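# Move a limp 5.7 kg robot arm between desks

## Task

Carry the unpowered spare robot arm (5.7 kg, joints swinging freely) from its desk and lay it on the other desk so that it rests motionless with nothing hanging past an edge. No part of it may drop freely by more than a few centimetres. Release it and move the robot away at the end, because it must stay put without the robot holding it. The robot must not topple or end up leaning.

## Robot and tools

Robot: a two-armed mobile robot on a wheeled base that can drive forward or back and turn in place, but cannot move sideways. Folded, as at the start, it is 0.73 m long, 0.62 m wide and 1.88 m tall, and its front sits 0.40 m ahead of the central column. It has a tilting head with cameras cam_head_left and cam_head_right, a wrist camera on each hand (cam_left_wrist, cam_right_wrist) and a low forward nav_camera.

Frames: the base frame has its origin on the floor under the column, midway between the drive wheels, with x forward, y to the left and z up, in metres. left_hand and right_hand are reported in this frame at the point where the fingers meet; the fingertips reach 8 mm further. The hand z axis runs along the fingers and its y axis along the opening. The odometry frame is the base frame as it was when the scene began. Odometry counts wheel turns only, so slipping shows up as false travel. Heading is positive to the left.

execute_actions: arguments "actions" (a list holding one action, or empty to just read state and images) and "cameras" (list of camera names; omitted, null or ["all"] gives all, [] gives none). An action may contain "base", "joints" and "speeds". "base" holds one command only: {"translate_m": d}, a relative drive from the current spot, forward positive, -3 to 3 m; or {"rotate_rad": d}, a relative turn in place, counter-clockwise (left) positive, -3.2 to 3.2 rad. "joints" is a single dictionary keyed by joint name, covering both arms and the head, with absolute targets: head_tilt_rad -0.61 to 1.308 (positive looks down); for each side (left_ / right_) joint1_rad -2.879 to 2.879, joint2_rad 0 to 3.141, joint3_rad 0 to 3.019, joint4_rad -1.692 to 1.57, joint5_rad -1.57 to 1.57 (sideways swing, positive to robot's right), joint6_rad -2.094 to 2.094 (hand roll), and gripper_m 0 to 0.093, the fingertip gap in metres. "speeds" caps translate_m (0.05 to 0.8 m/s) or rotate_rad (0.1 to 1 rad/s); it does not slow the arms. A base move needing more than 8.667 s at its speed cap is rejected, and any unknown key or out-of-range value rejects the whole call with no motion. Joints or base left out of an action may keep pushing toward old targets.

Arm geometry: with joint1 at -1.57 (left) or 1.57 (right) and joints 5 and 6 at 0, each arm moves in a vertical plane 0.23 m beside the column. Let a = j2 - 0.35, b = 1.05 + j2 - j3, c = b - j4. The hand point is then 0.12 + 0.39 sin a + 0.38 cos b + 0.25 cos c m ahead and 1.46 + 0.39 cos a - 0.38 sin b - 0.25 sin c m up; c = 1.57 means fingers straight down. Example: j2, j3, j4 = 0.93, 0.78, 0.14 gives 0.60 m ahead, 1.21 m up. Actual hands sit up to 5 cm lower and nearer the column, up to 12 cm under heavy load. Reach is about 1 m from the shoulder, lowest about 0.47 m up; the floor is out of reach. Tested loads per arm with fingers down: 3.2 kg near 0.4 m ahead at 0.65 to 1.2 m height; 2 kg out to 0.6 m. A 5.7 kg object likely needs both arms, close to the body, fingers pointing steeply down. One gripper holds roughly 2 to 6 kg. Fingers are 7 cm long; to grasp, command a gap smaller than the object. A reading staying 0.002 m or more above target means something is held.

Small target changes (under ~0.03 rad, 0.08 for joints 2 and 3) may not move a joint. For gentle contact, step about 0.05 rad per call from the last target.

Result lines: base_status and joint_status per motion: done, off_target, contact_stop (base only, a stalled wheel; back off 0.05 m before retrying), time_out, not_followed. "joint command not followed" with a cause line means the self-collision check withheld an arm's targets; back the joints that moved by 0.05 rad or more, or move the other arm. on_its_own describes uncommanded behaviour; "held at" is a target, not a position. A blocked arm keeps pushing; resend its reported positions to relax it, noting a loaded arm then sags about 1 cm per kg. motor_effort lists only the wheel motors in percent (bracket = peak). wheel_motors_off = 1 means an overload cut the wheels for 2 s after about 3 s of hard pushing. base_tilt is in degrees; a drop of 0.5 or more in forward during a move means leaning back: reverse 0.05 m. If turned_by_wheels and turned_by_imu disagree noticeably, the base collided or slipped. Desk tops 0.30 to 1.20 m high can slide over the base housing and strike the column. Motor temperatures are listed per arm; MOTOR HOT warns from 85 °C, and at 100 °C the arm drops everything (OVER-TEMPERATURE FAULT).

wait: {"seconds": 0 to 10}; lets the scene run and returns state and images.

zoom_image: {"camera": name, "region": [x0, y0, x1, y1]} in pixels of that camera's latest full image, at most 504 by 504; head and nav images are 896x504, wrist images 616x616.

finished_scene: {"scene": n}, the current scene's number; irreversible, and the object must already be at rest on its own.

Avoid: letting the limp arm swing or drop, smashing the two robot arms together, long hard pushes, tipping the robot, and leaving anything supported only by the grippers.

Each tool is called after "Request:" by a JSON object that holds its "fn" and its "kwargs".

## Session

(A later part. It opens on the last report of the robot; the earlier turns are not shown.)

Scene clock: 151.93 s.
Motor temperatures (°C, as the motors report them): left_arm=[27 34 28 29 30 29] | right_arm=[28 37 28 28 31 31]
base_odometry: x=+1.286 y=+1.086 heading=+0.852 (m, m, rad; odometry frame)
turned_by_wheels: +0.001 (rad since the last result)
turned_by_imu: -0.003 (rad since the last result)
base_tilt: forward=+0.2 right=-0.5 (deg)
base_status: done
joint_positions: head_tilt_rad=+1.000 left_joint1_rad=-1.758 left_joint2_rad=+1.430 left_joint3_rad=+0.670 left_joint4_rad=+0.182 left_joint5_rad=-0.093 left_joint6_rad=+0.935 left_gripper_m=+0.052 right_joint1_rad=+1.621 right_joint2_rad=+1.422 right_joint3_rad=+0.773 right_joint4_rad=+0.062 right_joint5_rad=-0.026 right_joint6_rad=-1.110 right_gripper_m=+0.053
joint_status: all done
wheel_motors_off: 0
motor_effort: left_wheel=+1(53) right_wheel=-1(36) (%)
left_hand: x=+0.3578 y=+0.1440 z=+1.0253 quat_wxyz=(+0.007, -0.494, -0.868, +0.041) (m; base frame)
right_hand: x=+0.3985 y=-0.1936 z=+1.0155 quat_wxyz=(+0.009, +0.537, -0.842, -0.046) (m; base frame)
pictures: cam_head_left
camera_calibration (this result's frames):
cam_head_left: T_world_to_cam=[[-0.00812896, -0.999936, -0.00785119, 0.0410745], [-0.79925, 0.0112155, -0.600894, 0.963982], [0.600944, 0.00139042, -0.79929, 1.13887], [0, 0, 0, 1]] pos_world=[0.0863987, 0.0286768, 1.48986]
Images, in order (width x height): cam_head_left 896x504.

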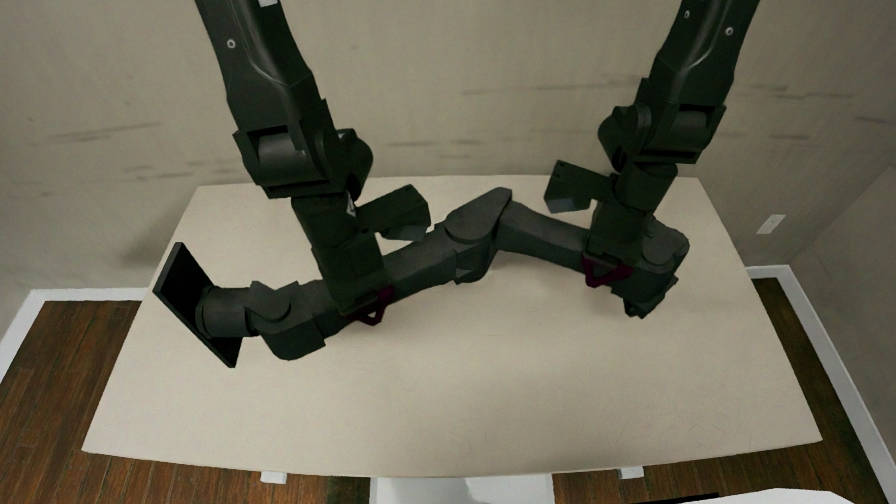

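Request:
{"fn": "execute_actions", "kwargs": {"actions": [{"base":{"translate_m":0.04},"speeds":{"translate_m":0.08},"joints":{"left_joint2_rad":1.40,"left_joint3_rad":0.78,"left_joint4_rad":0.15,"right_joint2_rad":1.38,"right_joint3_rad":0.88,"right_joint4_rad":0.03}}], "cameras": ["cam_head_left"]}}

Request:
{"fn": "execute_actions", "kwargs": {"actions": [{"joints":{"left_joint2_rad":1.47,"left_joint3_rad":0.88,"left_joint4_rad":0.15,"right_joint2_rad":1.46,"right_joint3_rad":0.99,"right_joint4_rad":0.02}}], "cameras": ["cam_head_left"]}}

Request:
{"fn": "execute_actions", "kwargs": {"actions": [{"joints":{"left_joint2_rad":1.54,"left_joint3_rad":0.97,"left_joint4_rad":0.15,"right_joint2_rad":1.54,"right_joint3_rad":1.09,"right_joint4_rad":0.01}}], "cameras": ["cam_head_left"]}}

Scene clock: 160.43 s.
Motor temperatures (°C, as the motors report them): left_arm=[27 34 28 29 30 29] | right_arm=[28 38 28 28 31 31]
base_odometry: x=+1.313 y=+1.116 heading=+0.852 (m, m, rad; odometry frame)
turned_by_wheels: +0.000 (rad since the last result)
turned_by_imu: +0.000 (rad since the last result)
base_tilt: forward=+0.2 right=-0.4 (deg)
base_status: done
joint_positions: head_tilt_rad=+1.001 left_joint1_rad=-1.752 left_joint2_rad=+1.492 left_joint3_rad=+0.801 left_joint4_rad=+0.162 left_joint5_rad=-0.096 left_joint6_rad=+0.940 left_gripper_m=+0.052 right_joint1_rad=+1.610 right_joint2_rad=+1.486 right_joint3_rad=+0.907 right_joint4_rad=+0.033 right_joint5_rad=-0.020 right_joint6_rad=-1.120 right_gripper_m=+0.053
joint_status: all done
wheel_motors_off: 0
motor_effort: left_wheel=+0(37) right_wheel=-1(35) (%)
left_hand: x=+0.4058 y=+0.1387 z=+0.9986 quat_wxyz=(-0.013, -0.493, -0.870, +0.028) (m; base frame)
right_hand: x=+0.4467 y=-0.1988 z=+0.9901 quat_wxyz=(-0.005, +0.539, -0.842, -0.029) (m; base frame)
pictures: cam_head_left
camera_calibration (this result's frames):
cam_head_left: T_world_to_cam=[[-0.00813526, -0.999936, -0.00784466, 0.0410648], [-0.799732, 0.0112155, -0.600252, 0.963018], [0.600302, 0.00139042, -0.799772, 1.13965], [0, 0, 0, 1]] pos_world=[0.0863584, 0.0286768, 1.48983]
Images, in order (width x height): cam_head_left 896x504.

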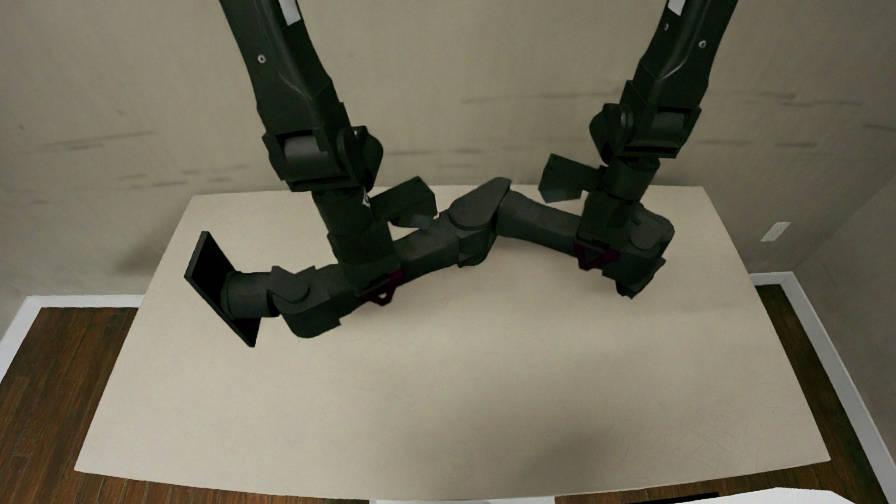

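Scene clock: 161.47 s.
Motor temperatures (°C, as the motors report them): left_arm=[27 34 27 29 30 29] | right_arm=[28 38 28 28 31 31]
base_odometry: x=+1.313 y=+1.116 heading=+0.852 (m, m, rad; odometry frame)
turned_by_wheels: +0.000 (rad since the last result)
turned_by_imu: +0.000 (rad since the last result)
base_tilt: forward=+0.0 right=-0.4 (deg)
base_status: not commanded
joint_positions: head_tilt_rad=+1.001 left_joint1_rad=-1.747 left_joint2_rad=+1.572 left_joint3_rad=+0.892 left_joint4_rad=+0.155 left_joint5_rad=-0.103 left_joint6_rad=+0.937 left_gripper_m=+0.052 right_joint1_rad=+1.606 right_joint2_rad=+1.580 right_joint3_rad=+1.013 right_joint4_rad=+0.025 right_joint5_rad=-0.021 right_joint6_rad=-1.126 right_gripper_m=+0.053
joint_status: all done
wheel_motors_off: 0
motor_effort: left_wheel=+1(2) right_wheel=-1(2) (%)
left_hand: x=+0.4229 y=+0.1372 z=+0.9696 quat_wxyz=(-0.012, -0.490, -0.871, +0.021) (m; base frame)
right_hand: x=+0.4655 y=-0.2001 z=+0.9563 quat_wxyz=(-0.006, +0.541, -0.841, -0.027) (m; base frame)
pictures: cam_head_left
camera_calibration (this result's frames):
cam_head_left: T_world_to_cam=[[-0.00813526, -0.999936, -0.00784466, 0.0410648], [-0.799732, 0.0112155, -0.600252, 0.963018], [0.600302, 0.00139042, -0.799772, 1.13965], [0, 0, 0, 1]] pos_world=[0.0863585, 0.0286768, 1.48983]
Images, in order (width x height): cam_head_left 896x504.

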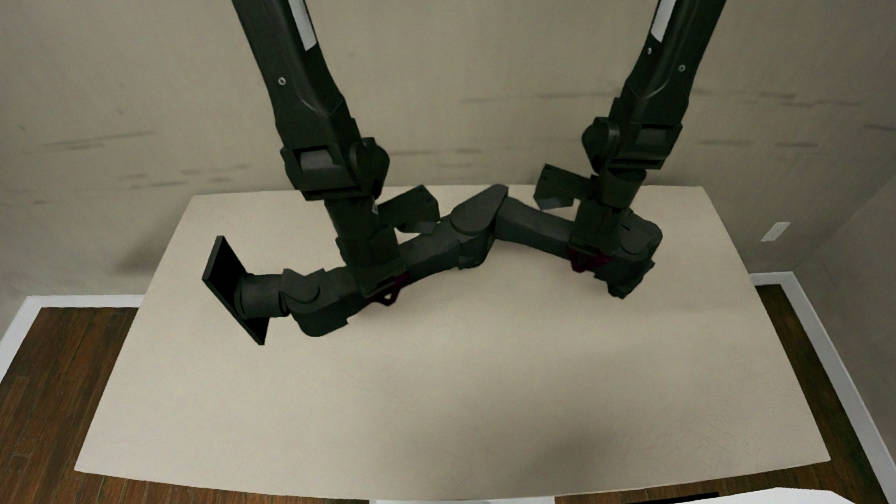

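Scene clock: 162.40 s.
Motor temperatures (°C, as the motors report them): left_arm=[27 34 27 29 30 29] | right_arm=[28 38 28 28 31 31]
base_odometry: x=+1.313 y=+1.116 heading=+0.852 (m, m, rad; odometry frame)
turned_by_wheels: +0.000 (rad since the last result)
turned_by_imu: +0.000 (rad since the last result)
base_tilt: forward=+0.1 right=-0.3 (deg)
base_status: not commanded
joint_positions: head_tilt_rad=+1.001 left_joint1_rad=-1.742 left_joint2_rad=+1.645 left_joint3_rad=+0.981 left_joint4_rad=+0.150 left_joint5_rad=-0.107 left_joint6_rad=+0.936 left_gripper_m=+0.052 right_joint1_rad=+1.601 right_joint2_rad=+1.660 right_joint3_rad=+1.112 right_joint4_rad=+0.015 right_joint5_rad=-0.019 right_joint6_rad=-1.131 right_gripper_m=+0.053
joint_status: all done
wheel_motors_off: 0
motor_effort: left_wheel=+2(3) right_wheel=-1(2) (%)
left_hand: x=+0.4407 y=+0.1349 z=+0.9420 quat_wxyz=(-0.016, -0.488, -0.873, +0.015) (m; base frame)
right_hand: x=+0.4841 y=-0.2022 z=+0.9268 quat_wxyz=(-0.008, +0.542, -0.840, -0.022) (m; base frame)
pictures: cam_head_left
camera_calibration (this result's frames):
cam_head_left: T_world_to_cam=[[-0.00813526, -0.999936, -0.00784466, 0.0410648], [-0.799732, 0.0112155, -0.600252, 0.963018], [0.600302, 0.00139042, -0.799772, 1.13965], [0, 0, 0, 1]] pos_world=[0.0863584, 0.0286768, 1.48983]
Images, in order (width x height): cam_head_left 896x504.

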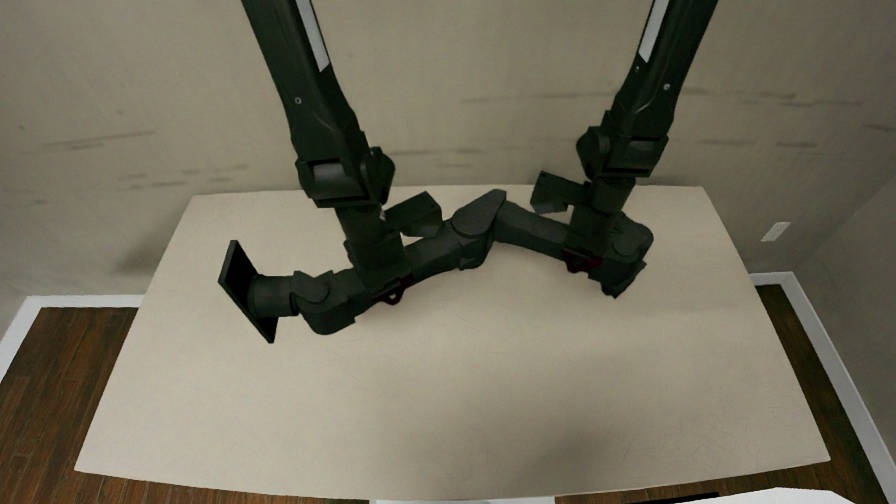

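Request:
{"fn": "zoom_image", "kwargs": {"camera": "cam_head_left", "region": [500, 160, 740, 340]}}

Request:
{"fn": "execute_actions", "kwargs": {"actions": [{"joints":{"left_joint2_rad":1.63,"left_joint3_rad":1.05,"left_joint4_rad":0.17,"right_joint2_rad":1.63,"right_joint3_rad":1.17,"right_joint4_rad":0.02}}], "cameras": ["cam_head_left","cam_head_right"]}}

Request:
{"fn": "zoom_image", "kwargs": {"camera": "cam_head_left", "region": [500, 160, 740, 340]}}

Region (500, 160, 740, 340) of cam_head_left's 896x504 image, scaled by 2.100, with more detail than that image has; it fills the top 378 rows of this view, and the rest is white.

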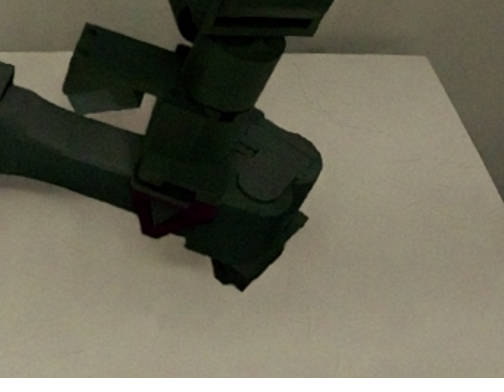

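Scene clock: 167.53 s.
Motor temperatures (°C, as the motors report them): left_arm=[27 35 27 29 30 29] | right_arm=[28 39 28 28 31 31]
base_odometry: x=+1.313 y=+1.116 heading=+0.852 (m, m, rad; odometry frame)
turned_by_wheels: +0.000 (rad since the last result)
turned_by_imu: +0.000 (rad since the last result)
base_tilt: forward=+0.0 right=-0.5 (deg)
base_status: not commanded
joint_positions: head_tilt_rad=+1.001 left_joint1_rad=-1.738 left_joint2_rad=+1.733 left_joint3_rad=+1.054 left_joint4_rad=+0.159 left_joint5_rad=-0.105 left_joint6_rad=+0.935 left_gripper_m=+0.052 right_joint1_rad=+1.597 right_joint2_rad=+1.746 right_joint3_rad=+1.186 right_joint4_rad=+0.020 right_joint5_rad=-0.017 right_joint6_rad=-1.134 right_gripper_m=+0.053
joint_status: all done
wheel_motors_off: 0
motor_effort: left_wheel=+1(3) right_wheel=-1(3) (%)
left_hand: x=+0.4412 y=+0.1325 z=+0.9098 quat_wxyz=(-0.013, -0.487, -0.873, +0.016) (m; base frame)
right_hand: x=+0.4847 y=-0.2043 z=+0.8943 quat_wxyz=(-0.004, +0.543, -0.840, -0.021) (m; base frame)
pictures: cam_head_left, cam_head_right
camera_calibration (this result's frames):
cam_head_left: T_world_to_cam=[[-0.00813526, -0.999936, -0.00784466, 0.0410648], [-0.799732, 0.0112155, -0.600252, 0.963018], [0.600302, 0.00139042, -0.799772, 1.13965], [0, 0, 0, 1]] pos_world=[0.0863584, 0.0286768, 1.48983]
cam_head_right: T_world_to_cam=[[-0.0184097, -0.999825, -0.00334499, -0.0345976], [-0.79433, 0.0166576, -0.607258, 0.968045], [0.607208, -0.00852243, -0.794497, 1.12622], [0, 0, 0, 1]] pos_world=[0.0844585, -0.0411187, 1.48252]
Images, in order (width x height): cam_head_left 896x504, cam_head_right 896x504.

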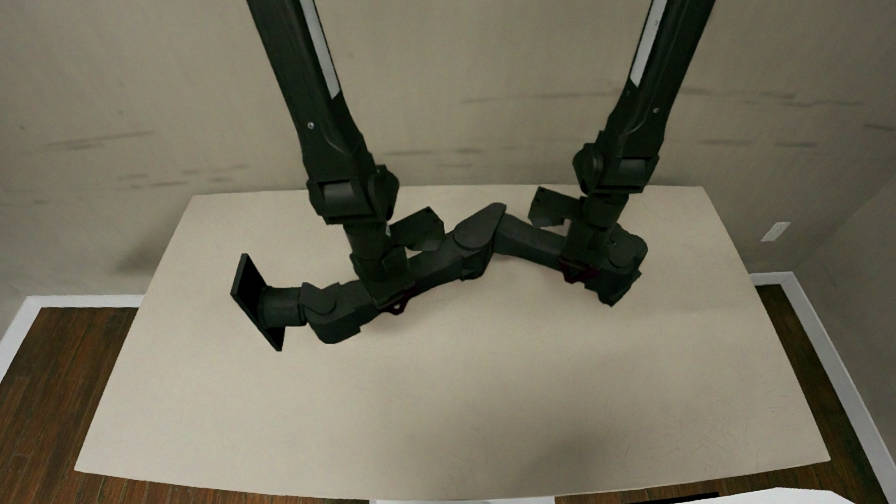

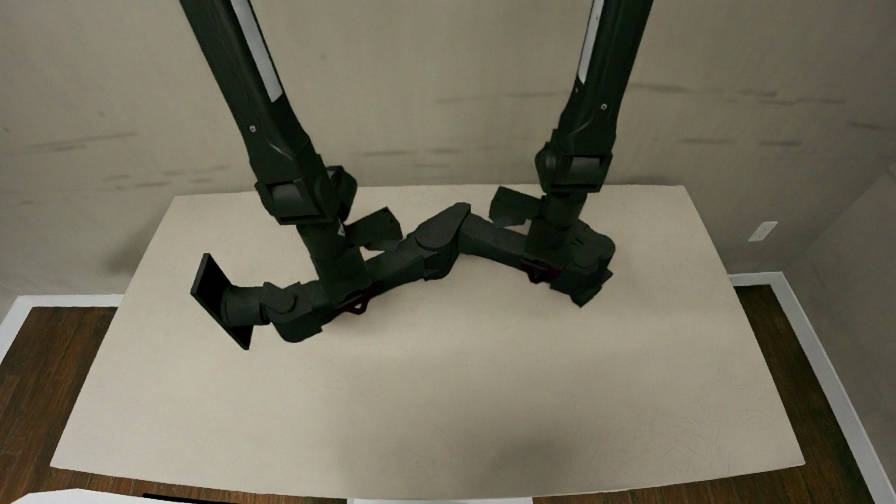

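Region (500, 160, 740, 340) of cam_head_left's 896x504 image, scaled by 2.100, with more detail than that image has; it fills the top 378 rows of this view, and the rest is white.

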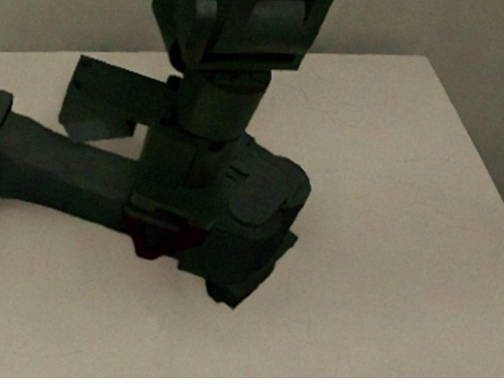

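Request:
{"fn": "execute_actions", "kwargs": {"actions": [{"joints":{"left_joint1_rad":-1.68,"left_joint2_rad":1.69,"left_joint3_rad":1.15,"left_joint4_rad":0.15,"right_joint1_rad":1.62,"right_joint2_rad":1.70,"right_joint3_rad":1.28,"right_joint4_rad":0.0}}], "cameras": ["cam_head_left"]}}

Request:
{"fn": "zoom_image", "kwargs": {"camera": "cam_head_left", "region": [500, 160, 740, 340]}}

Scene clock: 173.80 s.
Motor temperatures (°C, as the motors report them): left_arm=[27 35 27 29 30 29] | right_arm=[28 40 27 28 31 31]
base_odometry: x=+1.313 y=+1.116 heading=+0.852 (m, m, rad; odometry frame)
turned_by_wheels: +0.000 (rad since the last result)
turned_by_imu: +0.000 (rad since the last result)
base_tilt: forward=+0.2 right=-0.5 (deg)
base_status: not commanded
joint_positions: head_tilt_rad=+1.001 left_joint1_rad=-1.691 left_joint2_rad=+1.802 left_joint3_rad=+1.157 left_joint4_rad=+0.147 left_joint5_rad=-0.089 left_joint6_rad=+0.926 left_gripper_m=+0.052 right_joint1_rad=+1.634 right_joint2_rad=+1.781 right_joint3_rad=+1.281 right_joint4_rad=+0.003 right_joint5_rad=-0.001 right_joint6_rad=-1.157 right_gripper_m=+0.053
joint_status: all done
wheel_motors_off: 0
motor_effort: left_wheel=+2(2) right_wheel=-2(2) (%)
left_hand: x=+0.4643 y=+0.1564 z=+0.8787 quat_wxyz=(-0.016, -0.472, -0.881, +0.001) (m; base frame)
right_hand: x=+0.5195 y=-0.1797 z=+0.8818 quat_wxyz=(-0.026, +0.559, -0.828, -0.017) (m; base frame)
pictures: cam_head_left
camera_calibration (this result's frames):
cam_head_left: T_world_to_cam=[[-0.00813526, -0.999936, -0.00784466, 0.0410648], [-0.799732, 0.0112155, -0.600252, 0.963018], [0.600302, 0.00139042, -0.799772, 1.13965], [0, 0, 0, 1]] pos_world=[0.0863584, 0.0286768, 1.48983]
Images, in order (width x height): cam_head_left 896x504.

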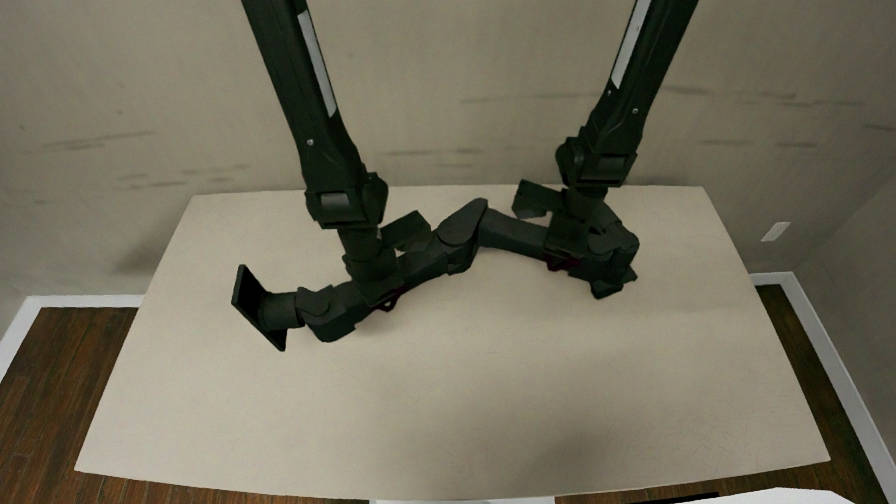

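Region (500, 160, 740, 340) of cam_head_left's 896x504 image, scaled by 2.100, with more detail than that image has; it fills the top 378 rows of this view, and the rest is white.

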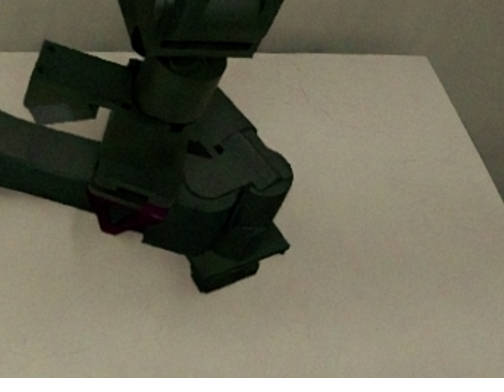

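Request:
{"fn": "execute_actions", "kwargs": {"actions": [{"joints":{"left_joint1_rad":-1.63,"left_joint2_rad":1.74,"left_joint3_rad":1.23,"left_joint4_rad":0.14,"left_joint5_rad":-0.07,"right_joint1_rad":1.67,"right_joint2_rad":1.76,"right_joint3_rad":1.37,"right_joint4_rad":-0.02,"right_joint5_rad":0.04}}], "cameras": ["cam_head_left"]}}

Request:
{"fn": "zoom_image", "kwargs": {"camera": "cam_head_left", "region": [500, 160, 740, 340]}}

Scene clock: 179.23 s.
Motor temperatures (°C, as the motors report them): left_arm=[27 36 27 29 30 29] | right_arm=[28 40 27 28 30 30]
base_odometry: x=+1.313 y=+1.116 heading=+0.852 (m, m, rad; odometry frame)
turned_by_wheels: +0.000 (rad since the last result)
turned_by_imu: +0.000 (rad since the last result)
base_tilt: forward=+0.0 right=-0.4 (deg)
base_status: not commanded
joint_positions: head_tilt_rad=+1.001 left_joint1_rad=-1.637 left_joint2_rad=+1.855 left_joint3_rad=+1.234 left_joint4_rad=+0.137 left_joint5_rad=-0.040 left_joint6_rad=+0.919 left_gripper_m=+0.052 right_joint1_rad=+1.684 right_joint2_rad=+1.811 right_joint3_rad=+1.361 right_joint4_rad=-0.022 right_joint5_rad=+0.044 right_joint6_rad=-1.168 right_gripper_m=+0.053
joint_status: left_joint5_rad time_out (moved +0.050 of +0.019); the others done
wheel_motors_off: 0
on_its_own: left_joint5_rad reads -0.040 and still pushes toward -0.070 since a time_out
motor_effort: left_wheel=+2(2) right_wheel=-2(2) (%)
left_hand: x=+0.4793 y=+0.1838 z=+0.8551 quat_wxyz=(-0.022, -0.457, -0.889, -0.001) (m; base frame)
right_hand: x=+0.5448 y=-0.1494 z=+0.8737 quat_wxyz=(-0.037, +0.573, -0.819, -0.009) (m; base frame)
pictures: cam_head_left
camera_calibration (this result's frames):
cam_head_left: T_world_to_cam=[[-0.00813526, -0.999936, -0.00784466, 0.0410648], [-0.799732, 0.0112155, -0.600252, 0.963018], [0.600302, 0.00139042, -0.799772, 1.13965], [0, 0, 0, 1]] pos_world=[0.0863584, 0.0286768, 1.48983]
Images, in order (width x height): cam_head_left 896x504.

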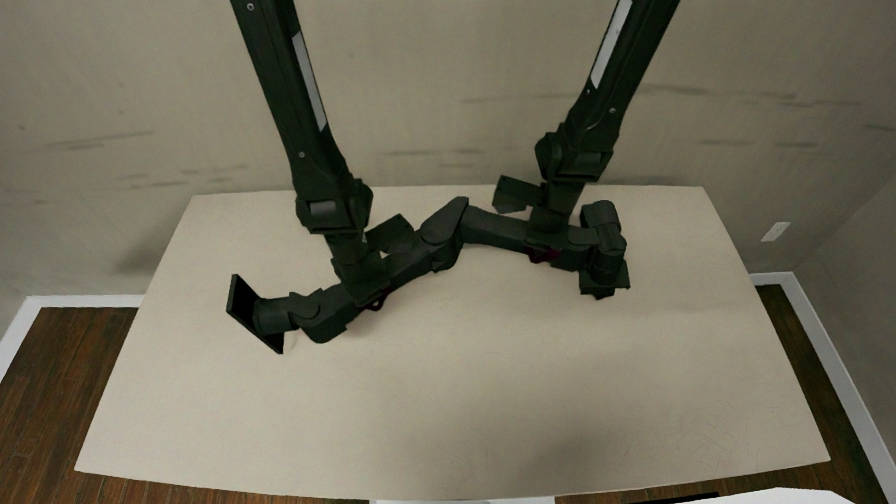

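Region (500, 160, 740, 340) of cam_head_left's 896x504 image, scaled by 2.100, with more detail than that image has; it fills the top 378 rows of this view, and the rest is white.

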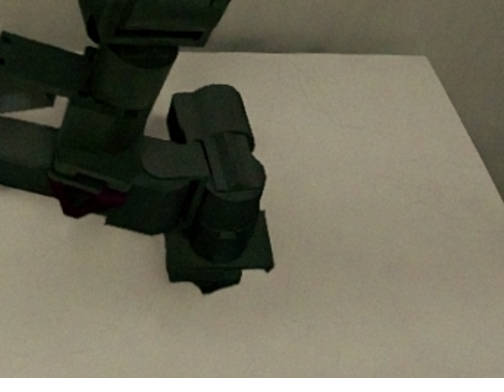

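Request:
{"fn": "execute_actions", "kwargs": {"actions": [{"joints":{"left_joint2_rad":1.82,"left_joint3_rad":1.31,"left_joint5_rad":-0.04,"right_joint2_rad":1.86,"right_joint3_rad":1.47,"right_joint4_rad":-0.03}}], "cameras": ["cam_head_left"]}}

Request:
{"fn": "execute_actions", "kwargs": {"actions": [{"joints":{"left_joint2_rad":1.90,"left_joint3_rad":1.38,"right_joint2_rad":1.96,"right_joint3_rad":1.56}}], "cameras": ["cam_head_left"]}}

Scene clock: 183.77 s.
Motor temperatures (°C, as the motors report them): left_arm=[27 36 27 29 30 29] | right_arm=[28 39 27 28 30 30]
base_odometry: x=+1.313 y=+1.116 heading=+0.852 (m, m, rad; odometry frame)
turned_by_wheels: +0.000 (rad since the last result)
turned_by_imu: +0.000 (rad since the last result)
base_tilt: forward=+0.0 right=-0.3 (deg)
base_status: not commanded
joint_positions: head_tilt_rad=+1.001 left_joint1_rad=-1.628 left_joint2_rad=+1.929 left_joint3_rad=+1.326 left_joint4_rad=+0.135 left_joint5_rad=-0.021 left_joint6_rad=+0.876 left_gripper_m=+0.052 right_joint1_rad=+1.693 right_joint2_rad=+1.845 right_joint3_rad=+1.442 right_joint4_rad=-0.041 right_joint5_rad=+0.058 right_joint6_rad=-1.210 right_gripper_m=+0.053
joint_status: all done
wheel_motors_off: 0
motor_effort: left_wheel=+3(4) right_wheel=-4(4) (%)
left_hand: x=+0.4911 y=+0.1851 z=+0.8262 quat_wxyz=(-0.031, -0.436, -0.899, +0.002) (m; base frame)
right_hand: x=+0.5714 y=-0.1421 z=+0.8639 quat_wxyz=(-0.048, +0.590, -0.806, +0.002) (m; base frame)
pictures: cam_head_left
camera_calibration (this result's frames):
cam_head_left: T_world_to_cam=[[-0.00813526, -0.999936, -0.00784466, 0.0410648], [-0.799732, 0.0112155, -0.600252, 0.963018], [0.600302, 0.00139042, -0.799772, 1.13965], [0, 0, 0, 1]] pos_world=[0.0863584, 0.0286768, 1.48983]
Images, in order (width x height): cam_head_left 896x504.

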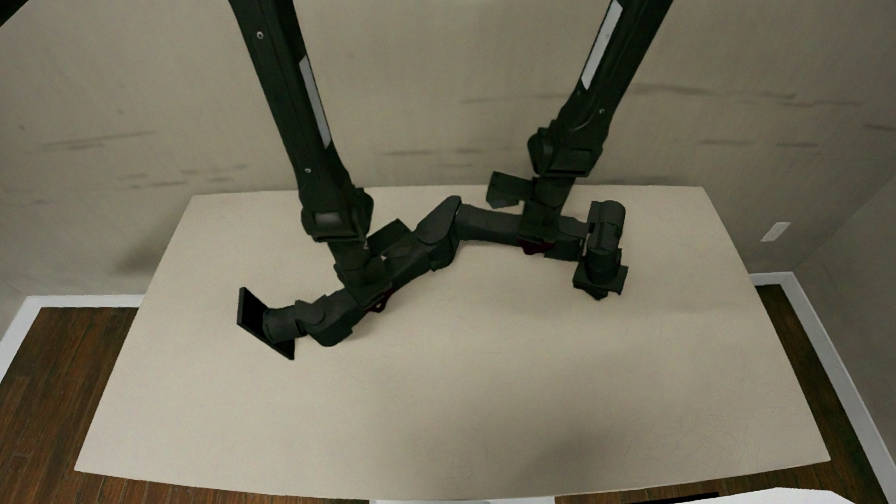

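Scene clock: 184.83 s.
Motor temperatures (°C, as the motors report them): left_arm=[27 36 27 29 30 29] | right_arm=[28 39 27 28 30 30]
base_odometry: x=+1.313 y=+1.116 heading=+0.852 (m, m, rad; odometry frame)
turned_by_wheels: +0.000 (rad since the last result)
turned_by_imu: +0.000 (rad since the last result)
base_tilt: forward=+0.2 right=-0.3 (deg)
base_status: not commanded
joint_positions: head_tilt_rad=+1.001 left_joint1_rad=-1.622 left_joint2_rad=+2.010 left_joint3_rad=+1.369 left_joint4_rad=+0.136 left_joint5_rad=-0.061 left_joint6_rad=+0.937 left_gripper_m=+0.052 right_joint1_rad=+1.681 right_joint2_rad=+2.037 right_joint3_rad=+1.558 right_joint4_rad=-0.026 right_joint5_rad=+0.014 right_joint6_rad=-1.139 right_gripper_m=+0.053
joint_status: all done
wheel_motors_off: 0
motor_effort: left_wheel=+3(5) right_wheel=-3(7) (%)
left_hand: x=+0.4665 y=+0.1962 z=+0.7960 quat_wxyz=(-0.005, -0.462, -0.887, -0.012) (m; base frame)
right_hand: x=+0.5253 y=-0.1388 z=+0.7868 quat_wxyz=(-0.030, +0.561, -0.827, -0.029) (m; base frame)
pictures: cam_head_left
camera_calibration (this result's frames):
cam_head_left: T_world_to_cam=[[-0.00813526, -0.999936, -0.00784466, 0.0410648], [-0.799732, 0.0112155, -0.600252, 0.963018], [0.600302, 0.00139042, -0.799772, 1.13965], [0, 0, 0, 1]] pos_world=[0.0863584, 0.0286768, 1.48983]
Images, in order (width x height): cam_head_left 896x504.

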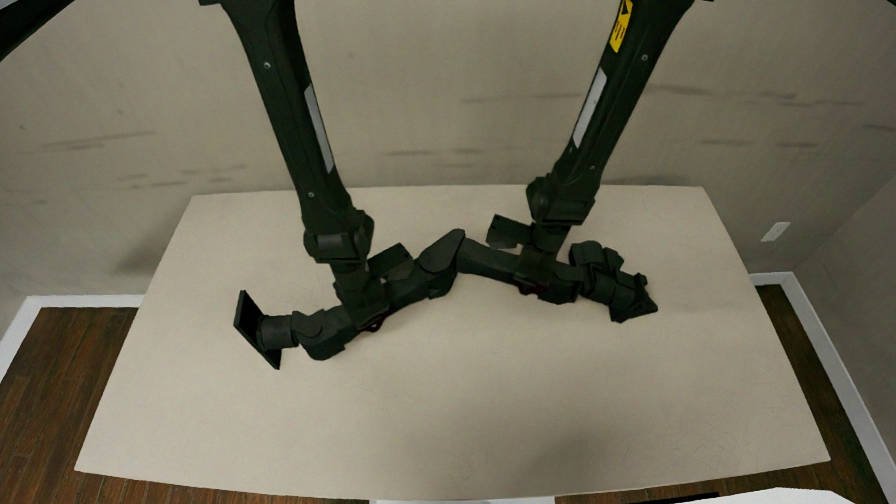

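Request:
{"fn": "execute_actions", "kwargs": {"actions": [{"joints":{"left_joint2_rad":1.96,"left_joint3_rad":1.44,"right_joint2_rad":2.0,"right_joint3_rad":1.60}}], "cameras": []}}

Request:
{"fn": "execute_actions", "kwargs": {"actions": [{"joints":{"left_joint2_rad":2.03,"left_joint3_rad":1.50,"right_joint2_rad":2.07,"right_joint3_rad":1.66}}], "cameras": ["cam_head_left"]}}

Scene clock: 189.23 s.
Motor temperatures (°C, as the motors report them): left_arm=[27 36 27 29 30 29] | right_arm=[28 40 27 28 30 30]
base_odometry: x=+1.313 y=+1.116 heading=+0.852 (m, m, rad; odometry frame)
turned_by_wheels: +0.000 (rad since the last result)
turned_by_imu: +0.000 (rad since the last result)
base_tilt: forward=+0.1 right=-0.4 (deg)
base_status: not commanded
joint_positions: head_tilt_rad=+1.001 left_joint1_rad=-1.622 left_joint2_rad=+2.018 left_joint3_rad=+1.387 left_joint4_rad=+0.134 left_joint5_rad=-0.070 left_joint6_rad=+0.925 left_gripper_m=+0.052 right_joint1_rad=+1.681 right_joint2_rad=+2.057 right_joint3_rad=+1.600 right_joint4_rad=-0.034 right_joint5_rad=+0.002 right_joint6_rad=-1.153 right_gripper_m=+0.053
joint_status: all done
wheel_motors_off: 0
motor_effort: left_wheel=+3(3) right_wheel=-2(2) (%)
left_hand: x=+0.4725 y=+0.1974 z=+0.7927 quat_wxyz=(-0.007, -0.457, -0.889, -0.018) (m; base frame)
right_hand: x=+0.5359 y=-0.1358 z=+0.7800 quat_wxyz=(-0.039, +0.567, -0.822, -0.030) (m; base frame)
pictures: none
No camera images: the call's "cameras" was empty. Leave "cameras" out to get every camera's image.

Scene clock: 190.13 s.
Motor temperatures (°C, as the motors report them): left_arm=[27 36 27 29 30 29] | right_arm=[28 40 27 28 31 30]
base_odometry: x=+1.313 y=+1.116 heading=+0.852 (m, m, rad; odometry frame)
turned_by_wheels: +0.000 (rad since the last result)
turned_by_imu: +0.000 (rad since the last result)
base_tilt: forward=+0.1 right=-0.3 (deg)
base_status: not commanded
joint_positions: head_tilt_rad=+1.001 left_joint1_rad=-1.625 left_joint2_rad=+2.050 left_joint3_rad=+1.424 left_joint4_rad=+0.125 left_joint5_rad=-0.071 left_joint6_rad=+0.938 left_gripper_m=+0.052 right_joint1_rad=+1.670 right_joint2_rad=+2.135 right_joint3_rad=+1.676 right_joint4_rad=-0.042 right_joint5_rad=-0.016 right_joint6_rad=-1.140 right_gripper_m=+0.054
joint_status: all done
wheel_motors_off: 0
motor_effort: left_wheel=+4(4) right_wheel=-1(2) (%)
left_hand: x=+0.4710 y=+0.1944 z=+0.7801 quat_wxyz=(-0.005, -0.463, -0.886, -0.016) (m; base frame)
right_hand: x=+0.5279 y=-0.1392 z=+0.7500 quat_wxyz=(-0.037, +0.559, -0.827, -0.037) (m; base frame)
pictures: cam_head_left
camera_calibration (this result's frames):
cam_head_left: T_world_to_cam=[[-0.00813526, -0.999936, -0.00784466, 0.0410648], [-0.799732, 0.0112155, -0.600252, 0.963018], [0.600302, 0.00139042, -0.799772, 1.13965], [0, 0, 0, 1]] pos_world=[0.0863585, 0.0286768, 1.48983]
Images, in order (width x height): cam_head_left 896x504.

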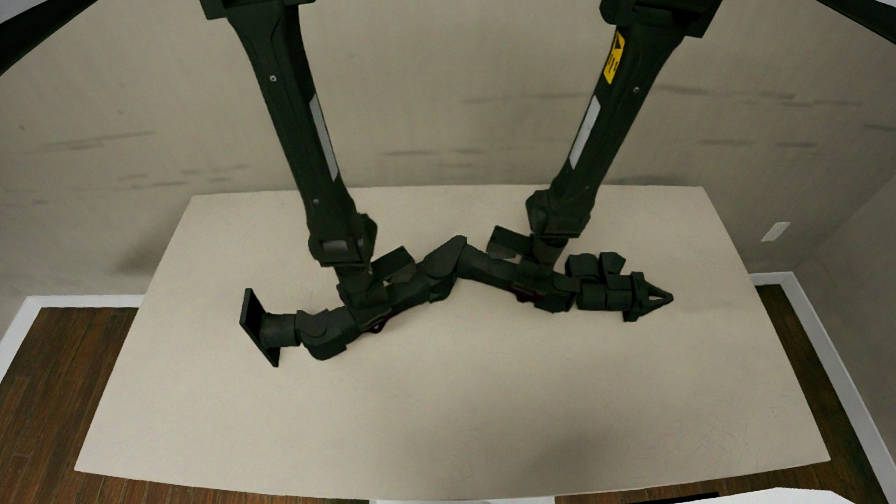

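Request:
{"fn": "execute_actions", "kwargs": {"actions": [{"joints":{"left_joint2_rad":2.10,"left_joint3_rad":1.54,"right_joint2_rad":2.14,"right_joint3_rad":1.71}}], "cameras": []}}

Request:
{"fn": "execute_actions", "kwargs": {"actions": [{"joints":{"left_joint2_rad":2.15,"left_joint3_rad":1.57,"right_joint2_rad":2.20,"right_joint3_rad":1.74}}], "cameras": ["cam_head_left"]}}

Scene clock: 194.20 s.
Motor temperatures (°C, as the motors report them): left_arm=[27 36 27 29 31 29] | right_arm=[28 39 27 28 33 30]
base_odometry: x=+1.313 y=+1.116 heading=+0.852 (m, m, rad; odometry frame)
turned_by_wheels: +0.000 (rad since the last result)
turned_by_imu: +0.000 (rad since the last result)
base_tilt: forward=+0.1 right=-0.2 (deg)
base_status: not commanded
joint_positions: head_tilt_rad=+1.001 left_joint1_rad=-1.625 left_joint2_rad=+2.053 left_joint3_rad=+1.429 left_joint4_rad=+0.117 left_joint5_rad=-0.070 left_joint6_rad=+0.939 left_gripper_m=+0.052 right_joint1_rad=+1.670 right_joint2_rad=+2.137 right_joint3_rad=+1.681 right_joint4_rad=-0.047 right_joint5_rad=-0.015 right_joint6_rad=-1.140 right_gripper_m=+0.054
joint_status: left_joint3_rad time_out (moved +0.005 of +0.116); the others done
wheel_motors_off: 0
on_its_own: left_joint3_rad reads +1.429 and still pushes toward +1.540 since a time_out
motor_effort: left_wheel=+4(4) right_wheel=-1(1) (%)
left_hand: x=+0.4700 y=+0.1943 z=+0.7788 quat_wxyz=(-0.002, -0.464, -0.886, -0.014) (m; base frame)
right_hand: x=+0.5280 y=-0.1392 z=+0.7490 quat_wxyz=(-0.036, +0.559, -0.827, -0.038) (m; base frame)
pictures: none
No camera images: the call's "cameras" was empty. Leave "cameras" out to get every camera's image.

not run: a stop came earlier in this reply.

Resting on the table. Relax the push and release.

Request:
{"fn": "execute_actions", "kwargs": {"actions": [{"joints":{"left_joint2_rad":2.06,"left_joint3_rad":1.44,"right_joint2_rad":2.14,"right_joint3_rad":1.68,"left_gripper_m":0.09,"right_gripper_m":0.09}}], "cameras": ["cam_head_left"]}}

Request:
{"fn": "execute_actions", "kwargs": {"actions": [{"joints":{"left_joint2_rad":1.85,"left_joint3_rad":1.30,"right_joint2_rad":1.92,"right_joint3_rad":1.50}}], "cameras": ["cam_head_left"]}}

Scene clock: 198.30 s.
Motor temperatures (°C, as the motors report them): left_arm=[27 35 28 29 31 29] | right_arm=[28 39 27 28 34 30]
base_odometry: x=+1.313 y=+1.116 heading=+0.852 (m, m, rad; odometry frame)
turned_by_wheels: +0.000 (rad since the last result)
turned_by_imu: +0.000 (rad since the last result)
base_tilt: forward=+0.1 right=-0.3 (deg)
base_status: not commanded
joint_positions: head_tilt_rad=+1.001 left_joint1_rad=-1.625 left_joint2_rad=+2.054 left_joint3_rad=+1.432 left_joint4_rad=+0.123 left_joint5_rad=-0.043 left_joint6_rad=+0.898 left_gripper_m=+0.090 right_joint1_rad=+1.672 right_joint2_rad=+2.138 right_joint3_rad=+1.680 right_joint4_rad=-0.044 right_joint5_rad=+0.038 right_joint6_rad=-1.202 right_gripper_m=+0.090
joint_status: all done
wheel_motors_off: 0
motor_effort: left_wheel=+3(5) right_wheel=-1(1) (%)
left_hand: x=+0.4731 y=+0.1895 z=+0.7786 quat_wxyz=(-0.012, -0.446, -0.895, -0.004) (m; base frame)
right_hand: x=+0.5279 y=-0.1471 z=+0.7483 quat_wxyz=(-0.023, +0.585, -0.810, -0.014) (m; base frame)
pictures: cam_head_left
camera_calibration (this result's frames):
cam_head_left: T_world_to_cam=[[-0.00813526, -0.999936, -0.00784466, 0.0410648], [-0.799732, 0.0112155, -0.600252, 0.963017], [0.600302, 0.00139042, -0.799772, 1.13965], [0, 0, 0, 1]] pos_world=[0.0863584, 0.0286768, 1.48983]
Images, in order (width x height): cam_head_left 896x504.

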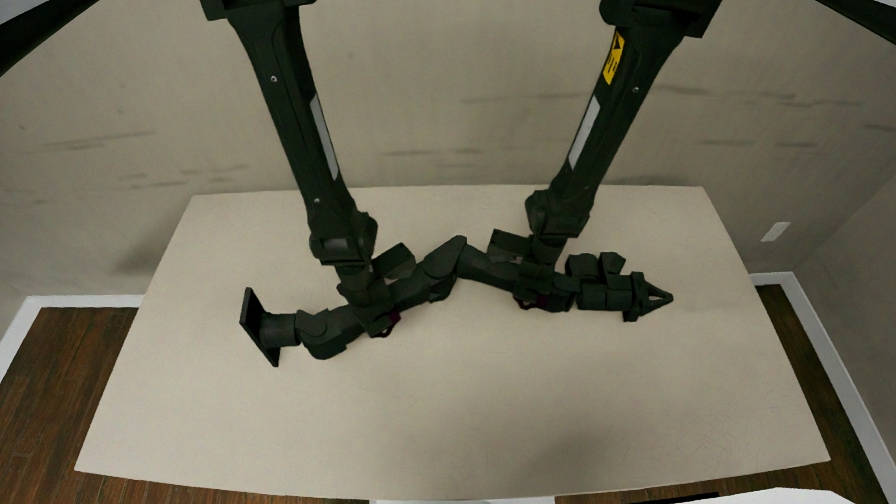

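Scene clock: 199.57 s.
Motor temperatures (°C, as the motors report them): left_arm=[27 35 28 29 31 29] | right_arm=[28 39 27 28 34 30]
base_odometry: x=+1.313 y=+1.116 heading=+0.852 (m, m, rad; odometry frame)
turned_by_wheels: +0.000 (rad since the last result)
turned_by_imu: +0.000 (rad since the last result)
base_tilt: forward=+0.1 right=-0.3 (deg)
base_status: not commanded
joint_positions: head_tilt_rad=+1.001 left_joint1_rad=-1.625 left_joint2_rad=+1.834 left_joint3_rad=+1.304 left_joint4_rad=+0.130 left_joint5_rad=-0.043 left_joint6_rad=+0.897 left_gripper_m=+0.090 right_joint1_rad=+1.672 right_joint2_rad=+1.909 right_joint3_rad=+1.507 right_joint4_rad=-0.037 right_joint5_rad=+0.039 right_joint6_rad=-1.203 right_gripper_m=+0.090
joint_status: all done
wheel_motors_off: 0
motor_effort: left_wheel=+3(3) right_wheel=-1(1) (%)
left_hand: x=+0.5349 y=+0.1918 z=+0.8628 quat_wxyz=(-0.057, -0.442, -0.895, -0.025) (m; base frame)
right_hand: x=+0.5739 y=-0.1528 z=+0.8379 quat_wxyz=(-0.049, +0.584, -0.811, +0.003) (m; base frame)
pictures: cam_head_left
camera_calibration (this result's frames):
cam_head_left: T_world_to_cam=[[-0.00813526, -0.999936, -0.00784466, 0.0410648], [-0.799732, 0.0112155, -0.600252, 0.963018], [0.600302, 0.00139042, -0.799772, 1.13965], [0, 0, 0, 1]] pos_world=[0.0863584, 0.0286768, 1.48983]
Images, in order (width x height): cam_head_left 896x504.

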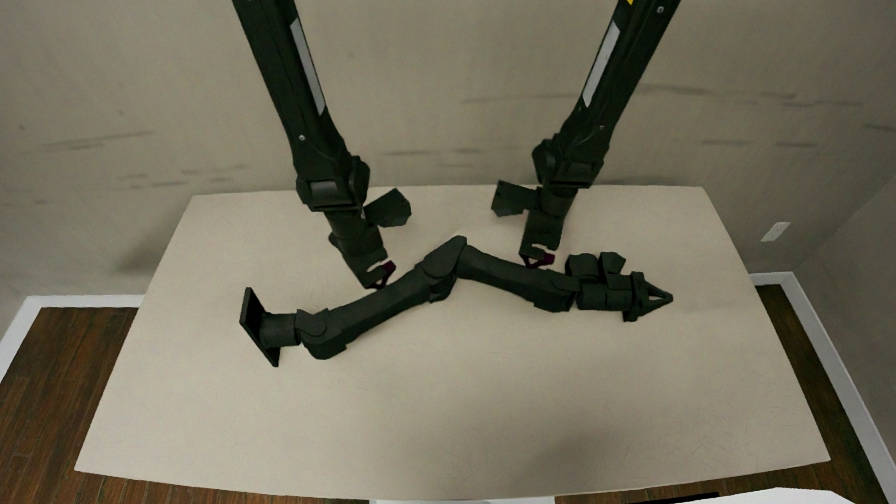

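Request:
{"fn": "execute_actions", "kwargs": {"actions": [{"joints":{"left_joint1_rad":-1.57,"left_joint2_rad":1.47,"left_joint3_rad":0.92,"left_joint5_rad":0,"right_joint1_rad":1.57,"right_joint2_rad":1.47,"right_joint3_rad":0.92,"right_joint5_rad":0}}], "cameras": []}}

Request:
{"fn": "execute_actions", "kwargs": {"actions": [{"base":{"translate_m":-0.8}}], "cameras": ["cam_head_left"]}}

Scene clock: 203.27 s.
Motor temperatures (°C, as the motors report them): left_arm=[27 34 28 29 30 29] | right_arm=[28 38 27 28 33 30]
base_odometry: x=+1.313 y=+1.116 heading=+0.852 (m, m, rad; odometry frame)
turned_by_wheels: +0.000 (rad since the last result)
turned_by_imu: +0.000 (rad since the last result)
base_tilt: forward=+0.0 right=-0.3 (deg)
base_status: not commanded
joint_positions: head_tilt_rad=+1.001 left_joint1_rad=-1.566 left_joint2_rad=+1.452 left_joint3_rad=+0.927 left_joint4_rad=+0.130 left_joint5_rad=-0.001 left_joint6_rad=+0.897 left_gripper_m=+0.090 right_joint1_rad=+1.569 right_joint2_rad=+1.472 right_joint3_rad=+0.918 right_joint4_rad=-0.037 right_joint5_rad=+0.001 right_joint6_rad=-1.203 right_gripper_m=+0.090
joint_status: all done
wheel_motors_off: 0
motor_effort: left_wheel=+2(3) right_wheel=-1(2) (%)
left_hand: x=+0.4986 y=+0.2275 z=+1.0029 quat_wxyz=(-0.057, -0.432, -0.900, -0.030) (m; base frame)
right_hand: x=+0.4431 y=-0.2264 z=+0.9949 quat_wxyz=(+0.028, +0.565, -0.824, -0.018) (m; base frame)
pictures: none
No camera images: the call's "cameras" was empty. Leave "cameras" out to get every camera's image.

Scene clock: 206.07 s.
Motor temperatures (°C, as the motors report them): left_arm=[27 34 28 29 30 29] | right_arm=[28 38 27 28 33 30]
base_odometry: x=+0.786 y=+0.514 heading=+0.853 (m, m, rad; odometry frame)
turned_by_wheels: +0.001 (rad since the last result)
turned_by_imu: +0.003 (rad since the last result)
base_tilt: forward=+0.0 right=-0.3 (deg)
base_status: done
joint_positions: head_tilt_rad=+1.001 left_joint1_rad=-1.566 left_joint2_rad=+1.456 left_joint3_rad=+0.920 left_joint4_rad=+0.130 left_joint5_rad=-0.001 left_joint6_rad=+0.897 left_gripper_m=+0.090 right_joint1_rad=+1.569 right_joint2_rad=+1.472 right_joint3_rad=+0.917 right_joint4_rad=-0.037 right_joint5_rad=+0.001 right_joint6_rad=-1.203 right_gripper_m=+0.090
joint_status: not commanded
wheel_motors_off: 0
motor_effort: left_wheel=+1(51) right_wheel=-1(45) (%)
left_hand: x=+0.4925 y=+0.2275 z=+1.0010 quat_wxyz=(-0.052, -0.432, -0.900, -0.028) (m; base frame)
right_hand: x=+0.4426 y=-0.2264 z=+0.9949 quat_wxyz=(+0.028, +0.565, -0.824, -0.018) (m; base frame)
pictures: cam_head_left
camera_calibration (this result's frames):
cam_head_left: T_world_to_cam=[[-0.00813963, -0.999936, -0.00784013, 0.041058], [-0.800066, 0.0112155, -0.599807, 0.962348], [0.599856, 0.00139042, -0.800106, 1.14018], [0, 0, 0, 1]] pos_world=[0.0863305, 0.0286768, 1.48981]
Images, in order (width x height): cam_head_left 896x504.

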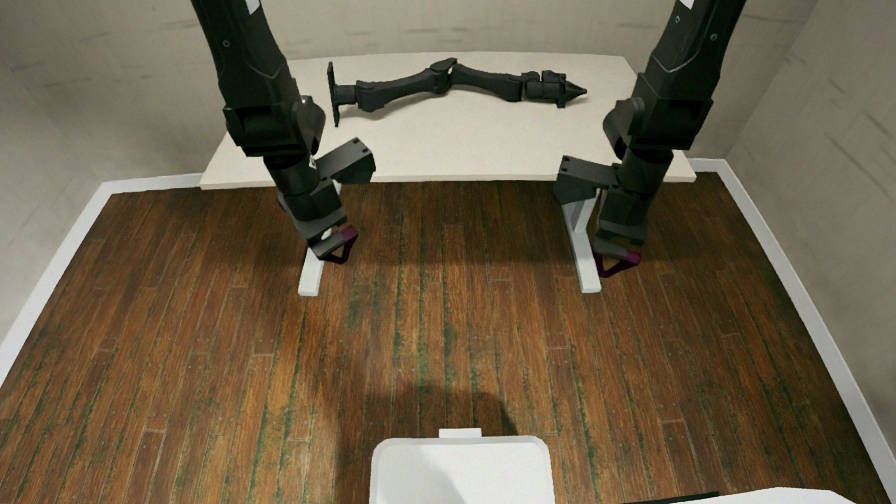

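Request:
{"fn": "finished_scene", "kwargs": {"scene": 2}}

The scene is finished: the task was done.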